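# Chess-style pawn capture with no recapture, captured piece upright

## Task

White is to move. Find the single capture that Black cannot answer with a recapture, carry it out, and set the removed piece standing on the table. Pawns advance one square per move, White's toward rank 5 and Black's toward rank 1; square names are printed along the board's edge. When finished, every square not involved must contain exactly what it had at the start, and every piece on the board must be upright and wholly within its own square. The result has to hold on its own, without the robot holding anything in place.

## Robot and tools

Robot: a single 7-joint arm with a two-finger parallel gripper. Its base sits above the origin and may be slightly tilted relative to the table. The only camera is cam_wrist (672x504), mounted on the hand.

Frame: the scene frame has its origin on the table surface directly beneath the arm base, +z up, and +y to the left when facing along +x. Result lines report end_effector_position (metres) and end_effector_quat_wxyz in this frame, plus linear (m/s) and angular (rad/s) velocities. The reported hand position can be off from the real one, especially when the arm is stretched far out. end_effector_position is the point between the pads when closed, roughly 2 cm short of the fingertips; the fingers point along the gripper's +z and open along its y. Closing pushes the tips about 10 mm further along +z.

Tool execute_actions takes "actions": a list holding one action, one wait, or nothing. An empty list ({"actions": []}) commands nothing and returns the current state with pictures. An action is {"rows": [[...]], "steps": N}, N from 12 to 15 (default 15), each step being 1/30 s. Each row is one list of 8 numbers for the one arm, applied for one step: seven absolute joint target angles in radians in column order (waist, shoulder, upper arm roll, elbow, forearm roll, wrist pitch, wrist roll), then the gripper opening. These are goal positions, not offsets, in the same units as the printed Joint positions. If fewer rows than steps are given, the final row is held. A wait is {"steps": N} with N up to 300 and no rows; it commands nothing and returns after N steps counted from the previous result, including your thinking time. Optional "pictures": true adds camera images to any result.

Joint ranges (rad): waist -6.283 to 6.283, shoulder -2.059 to 2.094, upper arm roll -6.283 to 6.283, elbow -0.192 to 3.927, forearm roll -6.283 to 6.283, wrist pitch -1.693 to 3.142, wrist roll -6.283 to 6.283. True stops may differ by up to 0.010 rad. A target beyond a limit by over 0.010 rad and further out than the current reading gets the whole call rejected, and nothing is sent. Targets past the true stop are clipped to it, reported as "joint sent to its limit" (possibly about an earlier, still-running action); missing that line does not prove more travel is available.

Opening: a scale from -1 (closed) to +1 (fully open, pad gap 0.084 m). grip_measured reports the actual opening on that same scale; Joint positions gives the gap in metres as its last entry. To keep hold of something, keep commanding an opening well below grip_measured; the bigger the difference, the tighter the squeeze (about 24 N per pad maximum for objects up to roughly 6 cm). Commanding -1 gives full force on anything about 0.5 mm thick or more. Echoing grip_measured still squeezes lightly, less for wider parts, which may slip. Closing quickly can overshoot the force. Expect occasional brief pulls on a held object, so grip firmly.

Motion limits: joint targets move at most 3.14 rad/s with a 0.16 s ramp, all joints synchronised. Each step the target is kept within 0.623 rad of the measured angle, and whole-arm targets are scaled back if they would move the hand more than 70 mm from where it is measured. Far moves therefore take several calls. Each result arrives 12 steps before its action finishes; those steps run while you compose the next reply, and the simulation keeps going during thinking. Between calls the arm keeps chasing the last row until it stalls or a step is HELD.

Result notes: "joint command not followed" means the clearance check altered or blocked targets (mount parts count as the arm). HELD marks steps where your row was not fully sent. A TORQUE FAULT happens when contact torque reaches a joint's load limit (N m: waist 46, shoulder 46, upper arm roll 27.6, elbow 27.6, forearm roll 27.6, wrist pitch 18.4, wrist roll 18.4, including held weight): the arm backs off, pauses 10 s and drops the rest of the call. Carrying loads warms motors; MOTOR HOT appears from 65 °C and an OVER-TEMPERATURE FAULT brakes the arm at 80 °C until it cools. Avoid all such stops.

zoom_image: {"camera": "cam_wrist", "region": [x0, y0, x1, y1]} in pixels of the latest full image, origin top-left, at most 504x504, returns an enlarged view.

Calibration: cam_wrist pinhole+radial, K=[[623.71, 0, 336.407], [0, 623.71, 253.361], [0, 0, 1]], D=[0.0150243, 0.000429214, 0, 0, 0.0000966721, 0, 0, 0], fovy 44.001 deg. Initial T_world_to_cam=[[-0.709332, 0.693738, -0.124799, 0.00743159], [0.704433, 0.703956, -0.0906714, -0.398406], [0.024951, -0.152229, -0.98803, 0.459962], [0, 0, 0, 1]], camera at pos_world=[0.274445, 0.345324, 0.41926]; its pose follows the reported joints. Expect errors around 0.5% focal, 1.5 px principal point, 0.5 deg and 2.5 mm pose.

finished_scene: {"scene": n} with the current scene number; it grades and closes the scene irreversibly and gives the next task. Replying without any tool call ends everything.

Avoid: dropping pieces, knocking anything off the table, slamming or pressing hard, and leaving pieces tilted, off-centre or held up by the gripper. Move smoothly and efficiently.

Each tool is called after "Request:" as name(argument=value, ...), one argument or row to a line, values as JSON.

## Session

Request:
execute_actions(
  actions=[],
)

Scene clock: 0.00 s of 4400.00 s.
end_effector_position=(+0.3022, +0.3971, +0.2786) grip_measured=+1.00 end_effector_quat_wxyz=(-0.014, -0.377, +0.923, -0.073) end_effector_velocity=(+0.001, -0.001, +0.001) end_effector_angular_velocity=(+0.002, -0.001, -0.004)
Joint positions: [ 1.03  -0.011 -0.005  1.157 -0.066  1.155 -2.963  0.084]
Joint velocities: [-0.003 -0.001 -0.001  0.     0.001 -0.    -0.    -0.   ]

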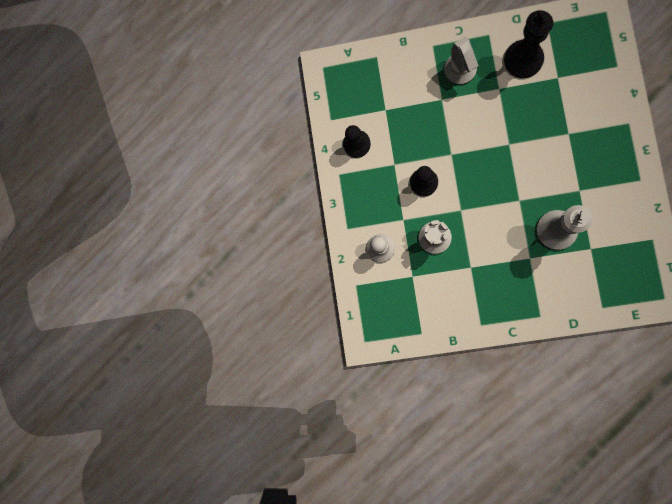

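Request:
zoom_image(
  camera="cam_wrist",
  region=[300, 0, 672, 280],
)

Region (300, 0, 672, 280) of cam_wrist's 672x504 image, scaled by 1.355, with more detail than that image has; it fills the top 379 rows of this view, and the rest is white.

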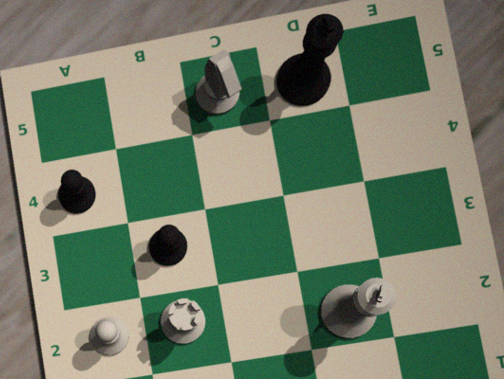

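Request:
execute_actions(
  actions=[
    {"rows":[[0.892,-0.257,0,0.283,0.154,0.435,-3.451,0.0]],"steps":15},
  ],
)

Request:
execute_actions(
  actions=[
    {"steps":40},
  ],
  pictures=true,
)

Scene clock: 6.93 s of 4400.00 s.
end_effector_position=(+0.3019, +0.3970, +0.2769) grip_measured=+0.62 end_effector_quat_wxyz=(-0.012, -0.381, +0.922, -0.069) end_effector_velocity=(-0.016, -0.017, -0.068) end_effector_angular_velocity=(+0.318, +0.031, +0.299)
Joint positions: [ 1.027 -0.017 -0.005  1.144 -0.06   1.139 -2.975  0.07 ]
Joint velocities: [-0.108 -0.215  0.028 -0.507  0.194 -0.567 -0.436 -0.198]
Steps of this call (steps 1 to 90: nothing new was sent; then 3.83 s passed at rest; steps 91 to 93: the first 3 steps of this action). Readings (joint positions):
91: [1.030 -0.011 -0.005 1.157 -0.066 1.155 -2.963]
92: [1.030 -0.012 -0.005 1.155 -0.065 1.152 -2.965]
93: the state above

Scene clock: 8.27 s of 4400.00 s.
end_effector_position=(+0.2232, +0.2385, +0.1191) grip_measured=-0.01 end_effector_quat_wxyz=(+0.003, -0.464, +0.886, -0.000) end_effector_velocity=(+0.000, -0.000, +0.000) end_effector_angular_velocity=(+0.000, +0.000, +0.000)
Joint positions: [ 0.892 -0.257  0.     0.283  0.154  0.435 -3.451  0.044]
Joint velocities: [-0.001 -0.001 -0.    -0.001  0.001  0.    -0.002  0.   ]
Kept back: nothing.
Steps of this call (steps 1 to 12: the last 12 steps of your previous action; steps 13 to 40: the robot went on to your last target). Readings (joint positions):
1: [1.022 -0.027 -0.004 1.119 -0.051 1.112 -2.996]
2: [1.013 -0.044 -0.002 1.077 -0.036 1.069 -3.030]
4: [0.987 -0.090 -0.003 0.956 0.005 0.951 -3.119]
8: [0.953 -0.147 -0.005 0.756 0.055 0.780 -3.231]
40: the state above
camera_calibration (this result's frames):
cam_wrist: T_world_to_cam=[[-0.831018, 0.556233, -0.00378356, 0.0870792], [0.556245, 0.83101, -0.00366355, -0.253228], [0.00110639, -0.00514906, -0.999986, 0.251826], [0, 0, 0, 1]] pos_world=[0.212943, 0.163296, 0.251224]

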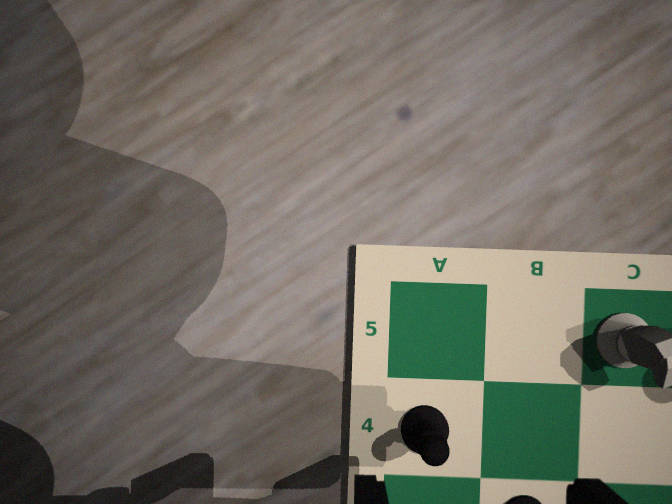

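Request:
execute_actions(
  actions=[
    {"rows":[[0.913,-0.171,0,0.278,0,0.344,-3.29,-0.2]],"steps":15},
  ],
)

Request:
execute_actions(
  actions=[
    {"rows":[[0.915,-0.12,0,0.281,0,0.297,-3.288,-0.2],[0.915,-0.12,0,0.281,0,0.297,-3.288,-0.2],[0.917,-0.07,0,0.284,0,0.25,-3.286,-0.2],[0.917,-0.07,0,0.284,0,0.25,-3.286,-0.2],[0.919,-0.025,0,0.289,0,0.21,-3.284,-0.2],[0.919,-0.025,0,0.289,0,0.21,-3.284,-0.2],[0.921,0.025,0,0.294,0,0.165,-3.282,-0.2],[0.921,0.025,0,0.294,0,0.165,-3.282,-0.2],[0.923,0.075,0,0.30,0,0.121,-3.28,-0.2],[0.923,0.075,0,0.30,0,0.121,-3.28,-0.2],[0.925,0.118,0,0.306,0,0.083,-3.278,-0.2]],"steps":15},
  ],
)

Request:
execute_actions(
  actions=[
    {"steps":20},
  ],
  pictures=true,
)

Scene clock: 11.40 s of 4400.00 s.
end_effector_position=(+0.2240, +0.2386, +0.1178) grip_measured=-0.20 end_effector_quat_wxyz=(+0.004, -0.463, +0.887, -0.003) end_effector_velocity=(+0.023, +0.002, -0.053) end_effector_angular_velocity=(-0.150, -0.195, -0.047)
Joint positions: [ 0.894 -0.25  -0.     0.283  0.14   0.426 -3.435  0.035]
Joint velocities: [ 0.063  0.26  -0.01   0.001 -0.518 -0.32   0.556 -0.026]
Steps of this call (steps 1 to 15: the robot went on to your last target; steps 16 to 90: nothing new was sent; then 0.03 s passed at rest; steps 91 to 93: the first 3 steps of this action). Readings (joint positions):
91: [0.892 -0.257 -0.000 0.283 0.154 0.435 -3.451]
92: [0.892 -0.256 -0.000 0.283 0.151 0.433 -3.448]
93: the state above

Scene clock: 11.90 s of 4400.00 s.
end_effector_position=(+0.2236, +0.2384, +0.0971) grip_measured=-0.22 end_effector_quat_wxyz=(+0.012, -0.463, +0.886, -0.030) end_effector_velocity=(+0.014, +0.015, -0.070) end_effector_angular_velocity=(+0.025, -0.024, +0.001)
Joint positions: [ 0.913 -0.161 -0.     0.279  0.001  0.332 -3.29   0.035]
Joint velocities: [ 0.015  0.363 -0.001  0.044 -0.005 -0.353  0.02  -0.   ]
Steps of this call (steps 1 to 12: the last 12 steps of your previous action; steps 13 to 15: the first 3 steps of this action). Readings (joint positions):
13: [0.913 -0.172 -0.000 0.278 0.001 0.344 -3.291]
14: [0.913 -0.170 -0.000 0.278 0.001 0.342 -3.291]
15: the state above

Scene clock: 12.57 s of 4400.00 s.
end_effector_position=(+0.2229, +0.2378, +0.0388) grip_measured=-0.22 end_effector_quat_wxyz=(+0.010, -0.463, +0.886, -0.030) end_effector_velocity=(-0.001, -0.002, -0.003) end_effector_angular_velocity=(-0.002, +0.002, -0.002)
Joint positions: [ 0.925  0.116 -0.     0.306  0.     0.084 -3.278  0.035]
Joint velocities: [-0.001  0.012 -0.001 -0.001 -0.    -0.01   0.    -0.   ]
Kept back: nothing.
Steps of this call (steps 1 to 12: the last 12 steps of your previous action; steps 13 to 20: the robot went on to your last target). Readings (joint positions):
1: [0.914 -0.146 -0.000 0.281 0.001 0.318 -3.289]
2: [0.915 -0.126 -0.000 0.282 0.000 0.300 -3.288]
4: [0.917 -0.082 -0.000 0.284 0.000 0.262 -3.287]
8: [0.920 0.012 0.000 0.293 0.000 0.178 -3.283]
20: the state above
camera_calibration (this result's frames):
cam_wrist: T_world_to_cam=[[-0.829128, 0.555472, -0.0632228, 0.0889391], [0.557464, 0.829995, -0.0184989, -0.252217], [0.042199, -0.0505824, -0.997828, 0.17314], [0, 0, 0, 1]] pos_world=[0.207037, 0.168694, 0.173722]

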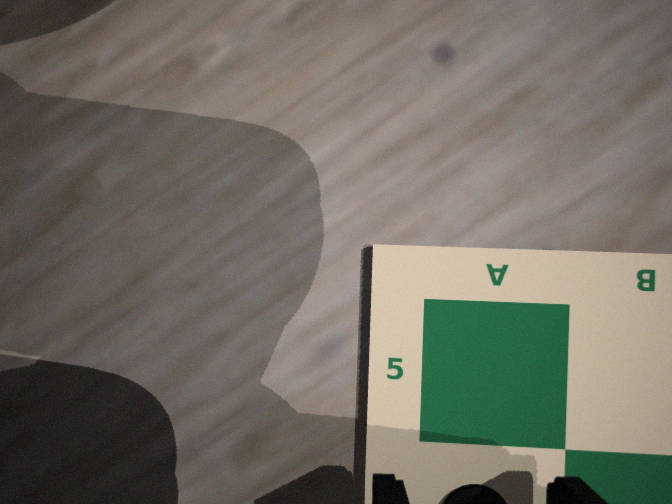

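Request:
execute_actions(
  actions=[
    {"rows":[[0.925,0.118,0,0.306,0,0.083,-3.278,-0.3],[0.925,0.118,0,0.306,0,0.083,-3.278,-0.37],[0.925,0.118,0,0.306,0,0.083,-3.278,-0.44],[0.925,0.118,0,0.306,0,0.083,-3.278,-0.51],[0.925,0.118,0,0.306,0,0.083,-3.278,-0.58],[0.925,0.118,0,0.306,0,0.083,-3.278,-0.64],[0.925,0.118,0,0.306,0,0.083,-3.278,-0.7],[0.925,0.118,0,0.306,0,0.083,-3.278,-0.76],[0.925,0.118,0,0.306,0,0.083,-3.278,-0.82],[0.925,0.118,0,0.306,0,0.083,-3.278,-0.88],[0.925,0.118,0,0.306,0,0.083,-3.278,-0.94],[0.925,0.118,0,0.306,0,0.083,-3.278,-1]],"steps":15},
  ],
)

Request:
execute_actions(
  actions=[
    {"steps":16},
  ],
  pictures=true,
)

Scene clock: 13.47 s of 4400.00 s.
end_effector_position=(+0.2226, +0.2375, +0.0383) grip_measured=-0.37 end_effector_quat_wxyz=(+0.010, -0.463, +0.886, -0.030) end_effector_velocity=(+0.000, +0.000, +0.000) end_effector_angular_velocity=(+0.000, -0.000, +0.001)
Joint positions: [ 0.925  0.118 -0.     0.306  0.     0.083 -3.278  0.028]
Joint velocities: [ 0.     0.     0.001  0.001  0.     0.    -0.001 -0.094]
Steps of this call (steps 1 to 15: the robot went on to your last target; steps 16 to 24: nothing new was sent; steps 25 to 27: the first 3 steps of this action). Readings (joint positions):
25: [0.925 0.118 -0.000 0.306 0.000 0.083 -3.278]
26: [0.925 0.118 -0.000 0.306 -0.000 0.083 -3.278]
27: the state above

Scene clock: 14.00 s of 4400.00 s.
end_effector_position=(+0.2226, +0.2376, +0.0383) grip_measured=-0.78 end_effector_quat_wxyz=(+0.010, -0.463, +0.886, -0.030) end_effector_velocity=(-0.001, +0.001, +0.000) end_effector_angular_velocity=(+0.001, +0.000, +0.005)
Joint positions: [ 0.925  0.118  0.     0.306 -0.     0.083 -3.278  0.01 ]
Joint velocities: [ 0.002 -0.001  0.003 -0.     0.001  0.    -0.001  0.   ]
Kept back: nothing.
Steps of this call (steps 1 to 12: the last 12 steps of your previous action; steps 13 to 15: the robot went on to your last target; step 16: nothing new was sent). Readings (joint positions):
1: [0.925 0.118 -0.000 0.306 -0.000 0.083 -3.278]
2: [0.925 0.118 -0.000 0.306 -0.000 0.083 -3.278]
4: [0.925 0.118 -0.000 0.306 0.000 0.083 -3.278]
8: [0.925 0.118 0.000 0.306 -0.000 0.083 -3.278]
16: the state above
The arm was judged still, so your last target was given up. Only a new action makes it travel on or press farther. Fingers that are still opening or closing keep moving.
camera_calibration (this result's frames):
cam_wrist: T_world_to_cam=[[-0.829203, 0.55538, -0.0630414, 0.0888553], [0.557405, 0.830011, -0.0195167, -0.251793], [0.0414859, -0.0513229, -0.99782, 0.172976], [0, 0, 0, 1]] pos_world=[0.206854, 0.16852, 0.173286]

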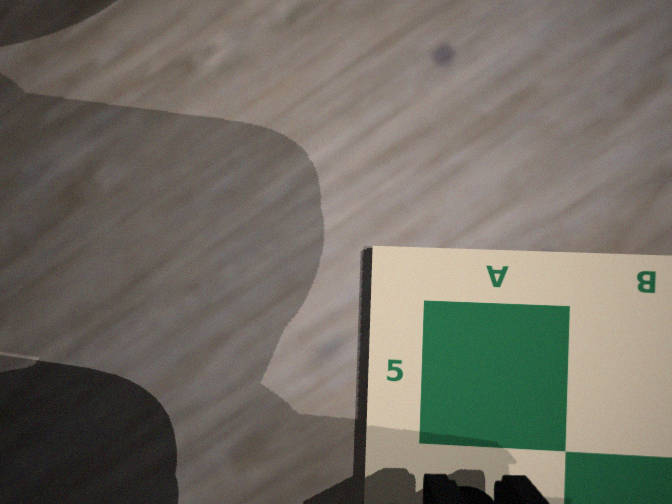

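Request:
execute_actions(
  actions=[
    {"rows":[[0.92,0.07,0,0.30,0,0.125,-3.278,-1],[0.92,0.03,0,0.295,0,0.16,-3.278,-1],[0.92,-0.01,0,0.29,0,0.195,-3.278,-1],[0.92,-0.04,0,0.288,0,0.223,-3.278,-1],[0.92,-0.04,0,0.288,0,0.223,-3.278,-1],[0.92,-0.04,0,0.288,0,0.223,-3.278,-1],[0.88,-0.04,0,0.29,0,0.23,-3.278,-1],[0.84,-0.04,0,0.293,0,0.235,-3.278,-1],[0.80,-0.04,0,0.296,0,0.24,-3.278,-1],[0.76,-0.035,0,0.30,0,0.243,-3.278,-1],[0.72,-0.03,0,0.305,0,0.243,-3.278,-1],[0.68,-0.02,0,0.31,0,0.243,-3.278,-1],[0.655,-0.02,0,0.31,0,0.243,-3.278,-1]],"steps":15},
  ],
)

Request:
execute_actions(
  actions=[
    {"rows":[[0.655,-0.02,0,0.31,0,0.243,-3.278,-1],[0.655,-0.02,0,0.31,0,0.243,-3.278,-1],[0.656,0.01,0,0.313,0,0.216,-3.278,-1],[0.657,0.04,0,0.316,0,0.189,-3.278,-1],[0.658,0.07,0,0.32,0,0.163,-3.278,-1],[0.659,0.095,0,0.323,0,0.141,-3.278,-1],[0.66,0.115,0,0.326,0,0.124,-3.278,-1],[0.66,0.13,0,0.328,0,0.111,-3.278,-1],[0.66,0.143,0,0.33,0,0.10,-3.278,-1],[0.66,0.154,0,0.332,0,0.091,-3.278,-1],[0.66,0.163,0,0.333,0,0.083,-3.278,-1],[0.66,0.169,0,0.334,0,0.078,-3.278,-1],[0.66,0.174,0,0.335,0,0.074,-3.278,-1]],"steps":15},
  ],
)

Request:
execute_actions(
  actions=[
    {"steps":24},
  ],
  pictures=true,
)

Scene clock: 16.37 s of 4400.00 s.
end_effector_position=(+0.2220, +0.2367, +0.0403) grip_measured=-0.78 end_effector_quat_wxyz=(+0.008, -0.463, +0.886, -0.031) end_effector_velocity=(-0.013, -0.020, +0.080) end_effector_angular_velocity=(-0.060, +0.052, -0.032)
Joint positions: [ 0.924  0.107  0.     0.304 -0.     0.096 -3.278  0.01 ]
Joint velocities: [-0.031 -0.427  0.004 -0.084 -0.     0.424  0.001 -0.   ]
Steps of this call (steps 1 to 68: nothing new was sent; steps 69 to 71: the first 3 steps of this action). Readings (joint positions):
69: [0.925 0.118 -0.000 0.306 0.000 0.083 -3.278]
70: [0.925 0.116 0.000 0.306 -0.000 0.085 -3.278]
71: the state above

Scene clock: 16.87 s of 4400.00 s.
end_effector_position=(+0.2763, +0.1773, +0.0749) grip_measured=-0.78 end_effector_quat_wxyz=(+0.009, -0.347, +0.937, -0.043) end_effector_velocity=(+0.042, -0.069, +0.001) end_effector_angular_velocity=(-0.021, -0.011, -0.241)
Joint positions: [ 0.674 -0.021 -0.003  0.308  0.     0.242 -3.278  0.01 ]
Joint velocities: [-0.269  0.029  0.023  0.016 -0.004  0.01  -0.002  0.   ]
Steps of this call (steps 1 to 12: the last 12 steps of your previous action; steps 13 to 15: the first 3 steps of this action). Readings (joint positions):
13: [0.706 -0.024 -0.002 0.306 0.000 0.240 -3.278]
14: [0.686 -0.022 -0.004 0.307 0.000 0.241 -3.278]
15: the state above

Scene clock: 17.67 s of 4400.00 s.
end_effector_position=(+0.2802, +0.1712, +0.0342) grip_measured=-0.78 end_effector_quat_wxyz=(+0.010, -0.342, +0.939, -0.043) end_effector_velocity=(-0.001, +0.001, -0.001) end_effector_angular_velocity=(-0.000, +0.001, +0.004)
Joint positions: [ 0.66   0.173  0.     0.335 -0.     0.074 -3.278  0.01 ]
Joint velocities: [ 0.002  0.002  0.001  0.001 -0.002 -0.001  0.     0.   ]
Kept back: nothing.
Steps of this call (steps 1 to 12: the last 12 steps of your previous action; steps 13 to 24: the robot went on to your last target). Readings (joint positions):
1: [0.667 -0.019 -0.002 0.309 0.000 0.240 -3.278]
2: [0.664 -0.011 -0.001 0.310 0.000 0.232 -3.278]
4: [0.661 0.023 0.000 0.315 -0.000 0.202 -3.278]
8: [0.661 0.109 0.001 0.324 -0.000 0.131 -3.278]
24: the state above
camera_calibration (this result's frames):
cam_wrist: T_world_to_cam=[[-0.654125, 0.751153, -0.0888167, 0.0914571], [0.755192, 0.65517, -0.020906, -0.254309], [0.0424865, -0.0807488, -0.995829, 0.167776], [0, 0, 0, 1]] pos_world=[0.244749, 0.111465, 0.169882]

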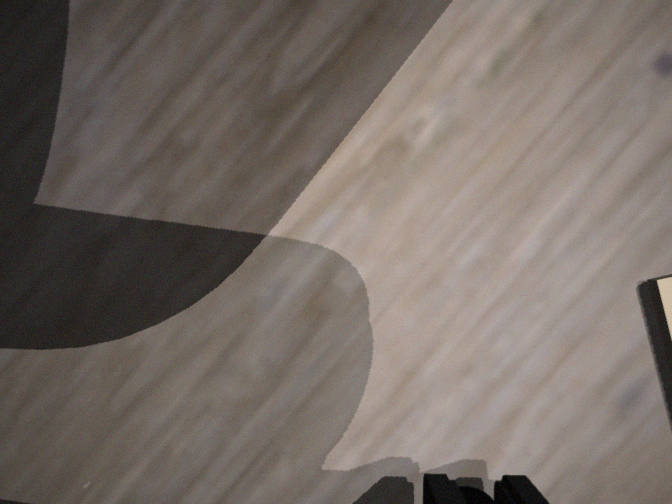

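Request:
execute_actions(
  actions=[
    {"rows":[[0.66,0.177,0,0.335,0,0.071,-3.278,-1],[0.66,0.177,0,0.335,0,0.071,-3.278,-0.9],[0.66,0.177,0,0.335,0,0.071,-3.278,-0.8],[0.66,0.177,0,0.335,0,0.071,-3.278,-0.72],[0.66,0.177,0,0.335,0,0.071,-3.278,-0.64],[0.66,0.177,0,0.335,0,0.071,-3.278,-0.5],[0.66,0.177,0,0.335,0,0.071,-3.278,-0.3],[0.66,0.177,0,0.335,0,0.071,-3.278,-0.3],[0.66,0.177,0,0.335,0,0.071,-3.278,-0.3],[0.66,0.14,0,0.33,0,0.103,-3.278,-0.3],[0.657,0.08,0,0.32,0,0.153,-3.278,-0.3],[0.655,-0.02,0,0.31,0,0.243,-3.278,-0.3],[0.65,-0.12,0,0.305,0,0.338,-3.278,-0.3],[0.65,-0.22,0,0.305,0,0.438,-3.278,-0.3]],"steps":15},
  ],
)

Request:
execute_actions(
  actions=[
    {"rows":[[0.65,-0.25,0,0.305,0,0.468,-3.278,-0.3],[0.65,-0.25,0,0.305,0,0.468,-3.278,-0.3],[0.65,-0.28,0,0.305,0,0.498,-3.278,-0.3],[0.65,-0.28,0,0.305,0,0.498,-3.278,-0.3],[0.65,-0.28,0,0.305,0,0.498,-3.278,-0.3],[1.161,-0.473,0,0.148,0,0.503,-3.032,-0.3]],"steps":15},
  ],
)

Request:
execute_actions(
  actions=[
    {"steps":32},
  ],
  pictures=true,
)

Scene clock: 19.43 s of 4400.00 s.
end_effector_position=(+0.2807, +0.1716, +0.0342) grip_measured=-0.78 end_effector_quat_wxyz=(+0.011, -0.342, +0.939, -0.043) end_effector_velocity=(-0.006, -0.005, -0.008) end_effector_angular_velocity=(-0.009, +0.013, -0.003)
Joint positions: [ 0.66   0.175  0.     0.336 -0.     0.072 -3.278  0.01 ]
Joint velocities: [-0.001  0.025 -0.001 -0.006  0.    -0.015 -0.    -0.   ]
Steps of this call (steps 1 to 15: the robot went on to your last target; steps 16 to 50: nothing new was sent; steps 51 to 53: the first 3 steps of this action). Readings (joint positions):
51: [0.660 0.173 0.000 0.336 -0.000 0.073 -3.278]
52: [0.660 0.174 0.000 0.336 -0.000 0.073 -3.278]
53: the state above

Scene clock: 19.93 s of 4400.00 s.
end_effector_position=(+0.2814, +0.1755, +0.0947) grip_measured=-0.32 end_effector_quat_wxyz=(+0.011, -0.339, +0.940, -0.043) end_effector_velocity=(+0.016, +0.034, +0.371) end_effector_angular_velocity=(+0.068, -0.115, -0.028)
Joint positions: [ 0.653 -0.101 -0.     0.312  0.     0.323 -3.278  0.03 ]
Joint velocities: [-0.036 -1.588 -0.005 -0.035  0.     1.423 -0.001  0.   ]
Steps of this call (steps 1 to 12: the last 12 steps of your previous action; steps 13 to 15: the first 3 steps of this action). Readings (joint positions):
13: [0.656 0.011 0.000 0.316 -0.000 0.223 -3.278]
14: [0.654 -0.046 -0.000 0.314 0.000 0.273 -3.278]
15: the state above

Scene clock: 21.00 s of 4400.00 s.
end_effector_position=(+0.1390, +0.2521, +0.1292) grip_measured=-0.32 end_effector_quat_wxyz=(+0.010, -0.458, +0.889, -0.015) end_effector_velocity=(-0.001, +0.001, +0.000) end_effector_angular_velocity=(+0.001, -0.000, +0.003)
Joint positions: [ 1.16  -0.473 -0.     0.148  0.     0.503 -3.032  0.03 ]
Joint velocities: [ 0.003 -0.002  0.001 -0.001  0.     0.     0.001  0.   ]
Kept back: nothing.
Steps of this call (steps 1 to 12: the last 12 steps of your previous action; steps 13 to 32: the robot went on to your last target). Readings (joint positions):
1: [0.652 -0.150 -0.000 0.311 0.000 0.368 -3.278]
2: [0.651 -0.193 -0.000 0.310 0.000 0.407 -3.278]
4: [0.653 -0.247 -0.001 0.308 0.000 0.457 -3.276]
8: [0.771 -0.304 -0.001 0.269 0.000 0.474 -3.219]
32: the state above
camera_calibration (this result's frames):
cam_wrist: T_world_to_cam=[[-0.823395, 0.56624, -0.037335, 0.0103777], [0.566796, 0.82384, -0.00550662, -0.217017], [0.02764, -0.0256955, -0.999288, 0.263542], [0, 0, 0, 1]] pos_world=[0.124265, 0.179683, 0.262547]

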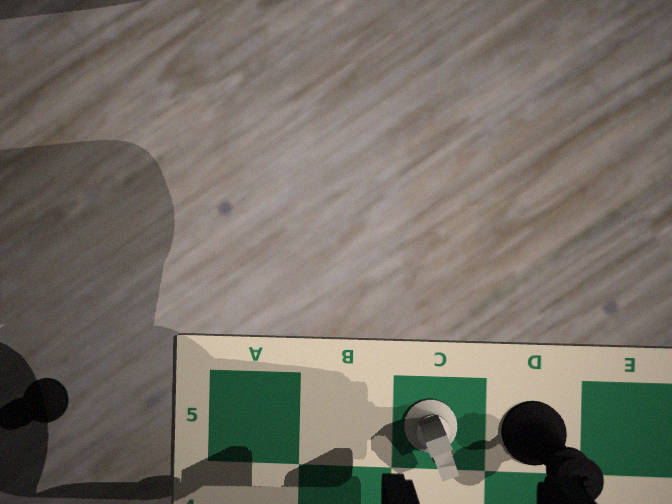

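Request:
zoom_image(
  camera="cam_wrist",
  region=[360, 360, 620, 504],
)

Region (360, 360, 620, 504) of cam_wrist's 672x504 image, scaled by 1.938, with more detail than that image has; it fills the top 279 rows of this view, and the rest is white.

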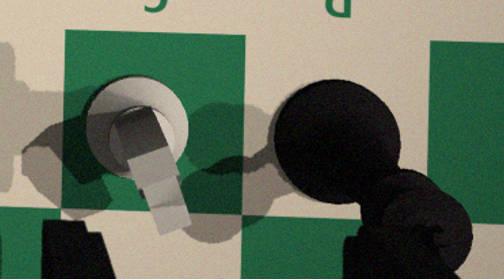

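Request:
execute_actions(
  actions=[
    {"rows":[[1.162,-0.43,0,0.146,0,0.458,-3.13,-0.45],[1.163,-0.39,0,0.145,0,0.417,-3.23,-0.45],[1.164,-0.34,0,0.143,0,0.365,-3.325,-0.45],[1.165,-0.29,0,0.142,0,0.314,-3.325,-0.45],[1.166,-0.244,0,0.142,0,0.268,-3.325,-0.45],[1.167,-0.2,0,0.144,0,0.226,-3.325,-0.45],[1.168,-0.16,0,0.147,0,0.189,-3.325,-0.45],[1.169,-0.12,0,0.151,0,0.153,-3.32,-0.45],[1.17,-0.09,0,0.154,0,0.126,-3.32,-0.45],[1.17,-0.07,0,0.157,0,0.109,-3.32,-0.45]],"steps":15},
  ],
)

Request:
execute_actions(
  actions=[
    {"steps":20},
  ],
  pictures=true,
)

Scene clock: 23.43 s of 4400.00 s.
end_effector_position=(+0.1392, +0.2527, +0.1284) grip_measured=-0.46 end_effector_quat_wxyz=(+0.010, -0.465, +0.885, -0.015) end_effector_velocity=(+0.009, +0.015, -0.035) end_effector_angular_velocity=(+0.021, -0.010, +0.559)
Joint positions: [ 1.161 -0.468 -0.     0.148  0.     0.496 -3.048  0.024]
Joint velocities: [ 0.005  0.213 -0.002  0.001  0.001 -0.256 -0.555 -0.02 ]
Steps of this call (steps 1 to 15: the robot went on to your last target; steps 16 to 70: nothing new was sent; steps 71 to 73: the first 3 steps of this action). Readings (joint positions):
71: [1.161 -0.473 -0.000 0.148 -0.000 0.503 -3.032]
72: [1.161 -0.472 -0.000 0.148 0.000 0.502 -3.035]
73: the state above

Scene clock: 24.10 s of 4400.00 s.
end_effector_position=(+0.1393, +0.2528, +0.0576) grip_measured=-0.47 end_effector_quat_wxyz=(+0.008, -0.585, +0.811, -0.016) end_effector_velocity=(-0.001, -0.002, -0.003) end_effector_angular_velocity=(-0.005, +0.003, +0.003)
Joint positions: [ 1.17  -0.072 -0.     0.157  0.     0.11  -3.32   0.024]
Joint velocities: [ 0.     0.014  0.001 -0.001  0.001 -0.01  -0.004 -0.   ]
Kept back: nothing.
Steps of this call (steps 1 to 12: the last 12 steps of your previous action; steps 13 to 20: the robot went on to your last target). Readings (joint positions):
1: [1.161 -0.457 -0.000 0.148 0.000 0.484 -3.074]
2: [1.162 -0.439 -0.000 0.147 0.000 0.464 -3.116]
4: [1.163 -0.372 -0.000 0.146 0.000 0.394 -3.211]
8: [1.167 -0.190 0.000 0.146 -0.000 0.224 -3.302]
20: the state above
camera_calibration (this result's frames):
cam_wrist: T_world_to_cam=[[-0.953244, 0.300077, -0.0357633, 0.0927647], [0.300734, 0.953597, -0.0145465, -0.213441], [0.0297387, -0.0246216, -0.999254, 0.191392], [0, 0, 0, 1]] pos_world=[0.146925, 0.180413, 0.191462]

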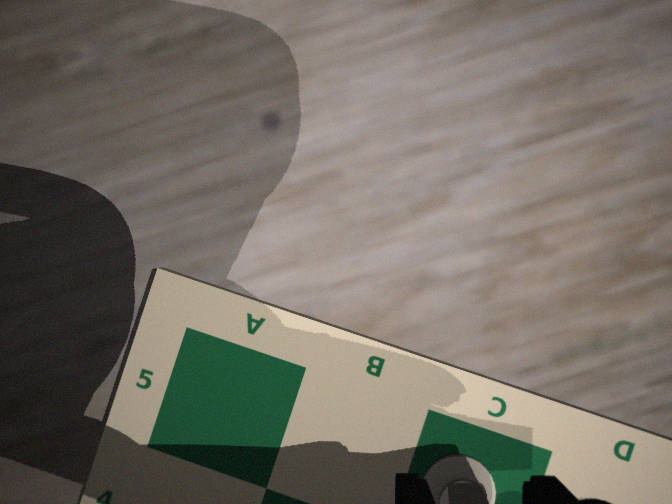

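Centered. Descend and close.

Request:
execute_actions(
  actions=[
    {"rows":[[1.1705,-0.05,0,0.159,0,0.091,-3.32,-0.45],[1.171,-0.03,0,0.162,0,0.074,-3.32,-0.45],[1.171,-0.01,0,0.165,0,0.057,-3.32,-0.45],[1.1715,0.012,0,0.168,0,0.038,-3.32,-0.45],[1.1715,0.012,0,0.168,0,0.038,-3.32,-0.45],[1.1715,0.012,0,0.168,0,0.038,-3.32,-0.45],[1.1715,0.012,0,0.168,0,0.038,-3.32,-0.45],[1.1715,0.012,0,0.168,0,0.038,-3.32,-0.45],[1.1715,0.012,0,0.168,0,0.038,-3.32,-0.53],[1.1715,0.012,0,0.168,0,0.038,-3.32,-0.61],[1.1715,0.012,0,0.168,0,0.038,-3.32,-0.69],[1.1715,0.012,0,0.168,0,0.038,-3.32,-0.77],[1.1715,0.012,0,0.168,0,0.038,-3.32,-0.85],[1.1715,0.012,0,0.168,0,0.038,-3.32,-0.93],[1.1715,0.012,0,0.168,0,0.038,-3.32,-1]],"steps":15},
  ],
)

Request:
execute_actions(
  actions=[
    {"steps":20},
  ],
  pictures=true,
)

Scene clock: 24.93 s of 4400.00 s.
end_effector_position=(+0.1393, +0.2529, +0.0560) grip_measured=-0.47 end_effector_quat_wxyz=(+0.008, -0.585, +0.811, -0.016) end_effector_velocity=(+0.004, +0.007, -0.038) end_effector_angular_velocity=(+0.019, -0.010, +0.004)
Joint positions: [ 1.17  -0.063 -0.     0.158  0.     0.101 -3.32   0.024]
Joint velocities: [ 0.006  0.245 -0.003  0.038 -0.001 -0.228  0.001  0.   ]
Steps of this call (steps 1 to 15: the robot went on to your last target; steps 16 to 22: nothing new was sent; steps 23 to 25: the first 3 steps of this action). Readings (joint positions):
23: [1.170 -0.070 -0.000 0.157 -0.000 0.109 -3.320]
24: [1.170 -0.069 -0.000 0.157 -0.000 0.107 -3.320]
25: the state above

Scene clock: 25.60 s of 4400.00 s.
end_effector_position=(+0.1391, +0.2523, +0.0435) grip_measured=-0.83 end_effector_quat_wxyz=(+0.007, -0.585, +0.811, -0.016) end_effector_velocity=(-0.000, +0.000, -0.000) end_effector_angular_velocity=(+0.000, +0.000, +0.000)
Joint positions: [ 1.171  0.012 -0.     0.168  0.     0.038 -3.32   0.008]
Joint velocities: [ 0.001  0.     0.    -0.     0.001 -0.     0.     0.   ]
Kept back: nothing.
Steps of this call (steps 1 to 12: the last 12 steps of your previous action; steps 13 to 20: the robot went on to your last target). Readings (joint positions):
1: [1.170 -0.052 -0.000 0.160 0.000 0.092 -3.320]
2: [1.171 -0.039 -0.000 0.162 0.000 0.080 -3.320]
4: [1.171 -0.010 0.000 0.165 -0.000 0.058 -3.320]
8: [1.171 0.009 0.000 0.167 -0.000 0.042 -3.320]
20: the state above
camera_calibration (this result's frames):
cam_wrist: T_world_to_cam=[[-0.953798, 0.298353, -0.035426, 0.0926863], [0.299023, 0.954123, -0.0153073, -0.212945], [0.0292338, -0.0251933, -0.999255, 0.177536], [0, 0, 0, 1]] pos_world=[0.146889, 0.179995, 0.177428]

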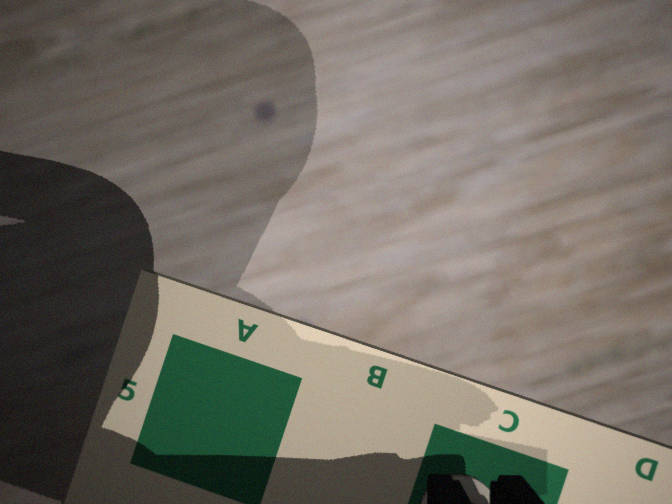

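Request:
execute_actions(
  actions=[
    {"rows":[[1.171,-0.03,0,0.162,0,0.074,-3.32,-1],[1.17,-0.07,0,0.157,0,0.109,-3.32,-1],[1.169,-0.12,0,0.151,0,0.153,-3.32,-1],[1.168,-0.16,0,0.147,0,0.189,-3.32,-1],[1.168,-0.16,0,0.147,0,0.189,-3.32,-1],[1.14,-0.145,0,0.164,0,0.193,-3.31,-1],[1.11,-0.13,0,0.181,0,0.196,-3.30,-1],[1.08,-0.115,0,0.198,0,0.20,-3.29,-1],[1.05,-0.10,0,0.216,0,0.204,-3.285,-1],[1.02,-0.085,0,0.234,0,0.208,-3.275,-1],[0.99,-0.07,0,0.252,0,0.212,-3.267,-1],[0.96,-0.053,0,0.27,0,0.215,-3.26,-1],[0.936,-0.04,0,0.285,0,0.218,-3.255,-1]],"steps":15},
  ],
)

Request:
execute_actions(
  actions=[
    {"rows":[[0.936,-0.04,0,0.285,0,0.218,-3.255,-1],[0.936,-0.04,0,0.285,0,0.218,-3.255,-1],[0.936,-0.04,0,0.285,0,0.218,-3.255,-1],[0.937,-0.02,0,0.287,0,0.20,-3.255,-1],[0.938,0.0,0,0.289,0,0.182,-3.255,-1],[0.939,0.02,0,0.292,0,0.165,-3.255,-1],[0.94,0.038,0,0.294,0,0.149,-3.255,-1],[0.94,0.053,0,0.296,0,0.136,-3.255,-1],[0.941,0.065,0,0.298,0,0.126,-3.255,-1],[0.941,0.074,0,0.299,0,0.118,-3.255,-1],[0.941,0.08,0,0.30,0,0.113,-3.255,-1],[0.941,0.085,0,0.30,0,0.108,-3.255,-1],[0.941,0.089,0,0.301,0,0.105,-3.255,-1]],"steps":15},
  ],
)

Request:
execute_actions(
  actions=[
    {"steps":26},
  ],
  pictures=true,
)

Scene clock: 27.27 s of 4400.00 s.
end_effector_position=(+0.1384, +0.2512, +0.0448) grip_measured=-0.83 end_effector_quat_wxyz=(+0.005, -0.585, +0.811, -0.017) end_effector_velocity=(-0.019, -0.030, +0.056) end_effector_angular_velocity=(-0.088, +0.048, -0.005)
Joint positions: [ 1.171  0.001  0.     0.166 -0.     0.05  -3.32   0.008]
Joint velocities: [-0.003 -0.4    0.004 -0.095  0.001  0.406  0.002  0.   ]
Steps of this call (steps 1 to 15: the robot went on to your last target; steps 16 to 47: nothing new was sent; steps 48 to 50: the first 3 steps of this action). Readings (joint positions):
48: [1.171 0.012 -0.000 0.168 0.000 0.038 -3.320]
49: [1.171 0.010 0.000 0.168 0.000 0.040 -3.320]
50: the state above

Scene clock: 27.77 s of 4400.00 s.
end_effector_position=(+0.2142, +0.2428, +0.0706) grip_measured=-0.83 end_effector_quat_wxyz=(+0.011, -0.465, +0.885, -0.028) end_effector_velocity=(+0.064, -0.021, -0.003) end_effector_angular_velocity=(-0.021, -0.011, -0.243)
Joint positions: [ 0.951 -0.047 -0.002  0.276  0.     0.215 -3.259  0.008]
Joint velocities: [-0.203  0.098  0.014  0.111 -0.002  0.036  0.056  0.   ]
Steps of this call (steps 1 to 12: the last 12 steps of your previous action; steps 13 to 15: the first 3 steps of this action). Readings (joint positions):
13: [0.974 -0.058 -0.002 0.262 0.000 0.212 -3.265]
14: [0.960 -0.051 -0.002 0.271 0.000 0.214 -3.262]
15: the state above

Scene clock: 28.63 s of 4400.00 s.
end_effector_position=(+0.2188, +0.2418, +0.0441) grip_measured=-0.83 end_effector_quat_wxyz=(+0.011, -0.460, +0.887, -0.029) end_effector_velocity=(+0.000, -0.000, -0.001) end_effector_angular_velocity=(-0.001, +0.001, -0.002)
Joint positions: [ 0.941  0.089  0.     0.301 -0.     0.105 -3.255  0.008]
Joint velocities: [-0.001  0.002 -0.001  0.    -0.001 -0.001  0.001  0.   ]
Kept back: nothing.
Steps of this call (steps 1 to 12: the last 12 steps of your previous action; steps 13 to 26: the robot went on to your last target). Readings (joint positions):
1: [0.946 -0.044 -0.001 0.279 0.000 0.216 -3.258]
2: [0.943 -0.041 -0.001 0.281 0.000 0.215 -3.257]
4: [0.940 -0.024 0.000 0.285 -0.000 0.200 -3.256]
8: [0.941 0.038 0.001 0.293 -0.000 0.150 -3.255]
26: the state above
camera_calibration (this result's frames):
cam_wrist: T_world_to_cam=[[-0.8253, 0.561309, -0.0617377, 0.0813945], [0.563159, 0.826179, -0.0167391, -0.2535], [0.0416106, -0.048583, -0.997952, 0.178404], [0, 0, 0, 1]] pos_world=[0.202512, 0.172416, 0.17882]

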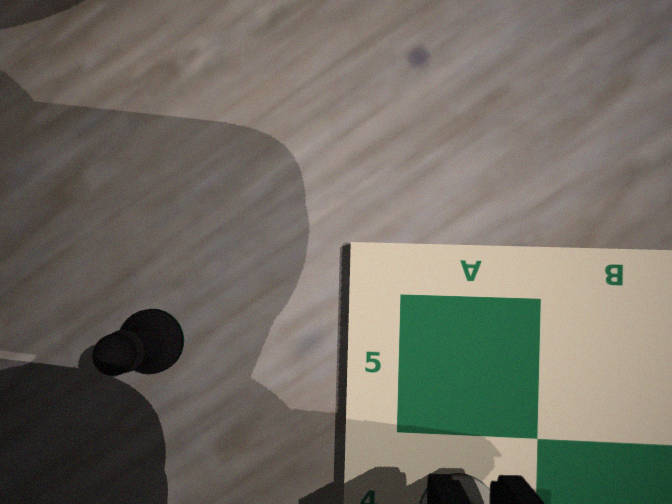

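Request:
execute_actions(
  actions=[
    {"rows":[[0.941,0.091,0,0.301,0,0.103,-3.255,-0.95],[0.941,0.091,0,0.301,0,0.103,-3.255,-0.86],[0.941,0.091,0,0.301,0,0.103,-3.255,-0.8],[0.941,0.091,0,0.301,0,0.103,-3.255,-0.72],[0.941,0.091,0,0.301,0,0.103,-3.255,-0.6],[0.941,0.091,0,0.301,0,0.103,-3.255,-0.4],[0.941,0.091,0,0.301,0,0.103,-3.255,-0.4],[0.941,0.091,0,0.301,0,0.103,-3.255,-0.4],[0.94,0.053,0,0.296,0,0.136,-3.255,-0.4],[0.938,0.0,0,0.289,0,0.182,-3.255,-0.4],[0.935,-0.08,0,0.282,0,0.255,-3.255,-0.4],[0.93,-0.17,0,0.278,0,0.341,-3.255,-0.4],[0.93,-0.26,0,0.285,0,0.438,-3.255,-0.4],[0.93,-0.36,0,0.36,0,0.60,-3.255,-0.4]],"steps":15},
  ],
)

Request:
execute_actions(
  actions=[
    {"steps":28},
  ],
  pictures=true,
)

Scene clock: 29.63 s of 4400.00 s.
end_effector_position=(+0.2190, +0.2420, +0.0439) grip_measured=-0.83 end_effector_quat_wxyz=(+0.011, -0.460, +0.887, -0.029) end_effector_velocity=(-0.002, -0.003, -0.004) end_effector_angular_velocity=(-0.006, +0.005, -0.002)
Joint positions: [ 0.941  0.09   0.     0.302 -0.     0.104 -3.255  0.008]
Joint velocities: [-0.001  0.015 -0.    -0.004  0.    -0.01  -0.    -0.   ]
Steps of this call (steps 1 to 15: the robot went on to your last target; steps 16 to 27: nothing new was sent; steps 28 to 30: the first 3 steps of this action). Readings (joint positions):
28: [0.941 0.089 0.000 0.302 -0.000 0.104 -3.255]
29: [0.941 0.089 0.000 0.302 -0.000 0.104 -3.255]
30: the state above

Scene clock: 30.57 s of 4400.00 s.
end_effector_position=(+0.2288, +0.2582, +0.1604) grip_measured=-0.42 end_effector_quat_wxyz=(+0.016, -0.455, +0.890, -0.028) end_effector_velocity=(+0.002, +0.003, +0.006) end_effector_angular_velocity=(+0.007, -0.006, -0.001)
Joint positions: [ 0.93  -0.357  0.     0.359 -0.     0.599 -3.255  0.026]
Joint velocities: [-0.    -0.013 -0.001  0.01   0.001  0.013  0.     0.   ]
Kept back: nothing.
Steps of this call (steps 1 to 12: the last 12 steps of your previous action; steps 13 to 28: the robot went on to your last target). Readings (joint positions):
1: [0.941 0.090 0.000 0.301 -0.000 0.103 -3.255]
2: [0.941 0.091 0.000 0.301 -0.000 0.103 -3.255]
4: [0.941 0.091 0.000 0.301 -0.000 0.103 -3.255]
8: [0.941 0.081 0.000 0.299 -0.000 0.114 -3.255]
28: the state above
camera_calibration (this result's frames):
cam_wrist: T_world_to_cam=[[-0.819039, 0.570121, -0.0643179, 0.0842727], [0.571622, 0.820493, -0.00622678, -0.272857], [0.0492224, -0.0418655, -0.99791, 0.29142], [0, 0, 0, 1]] pos_world=[0.210649, 0.188032, 0.294532]

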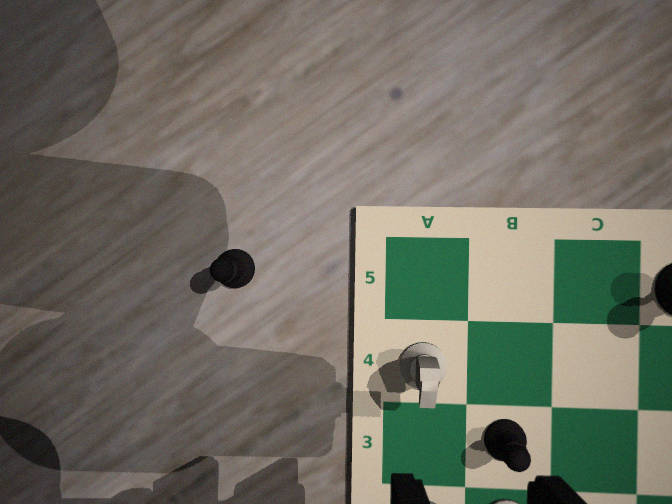

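Request:
finished_scene(
  scene=1,
)

The scene is finished: the task was done.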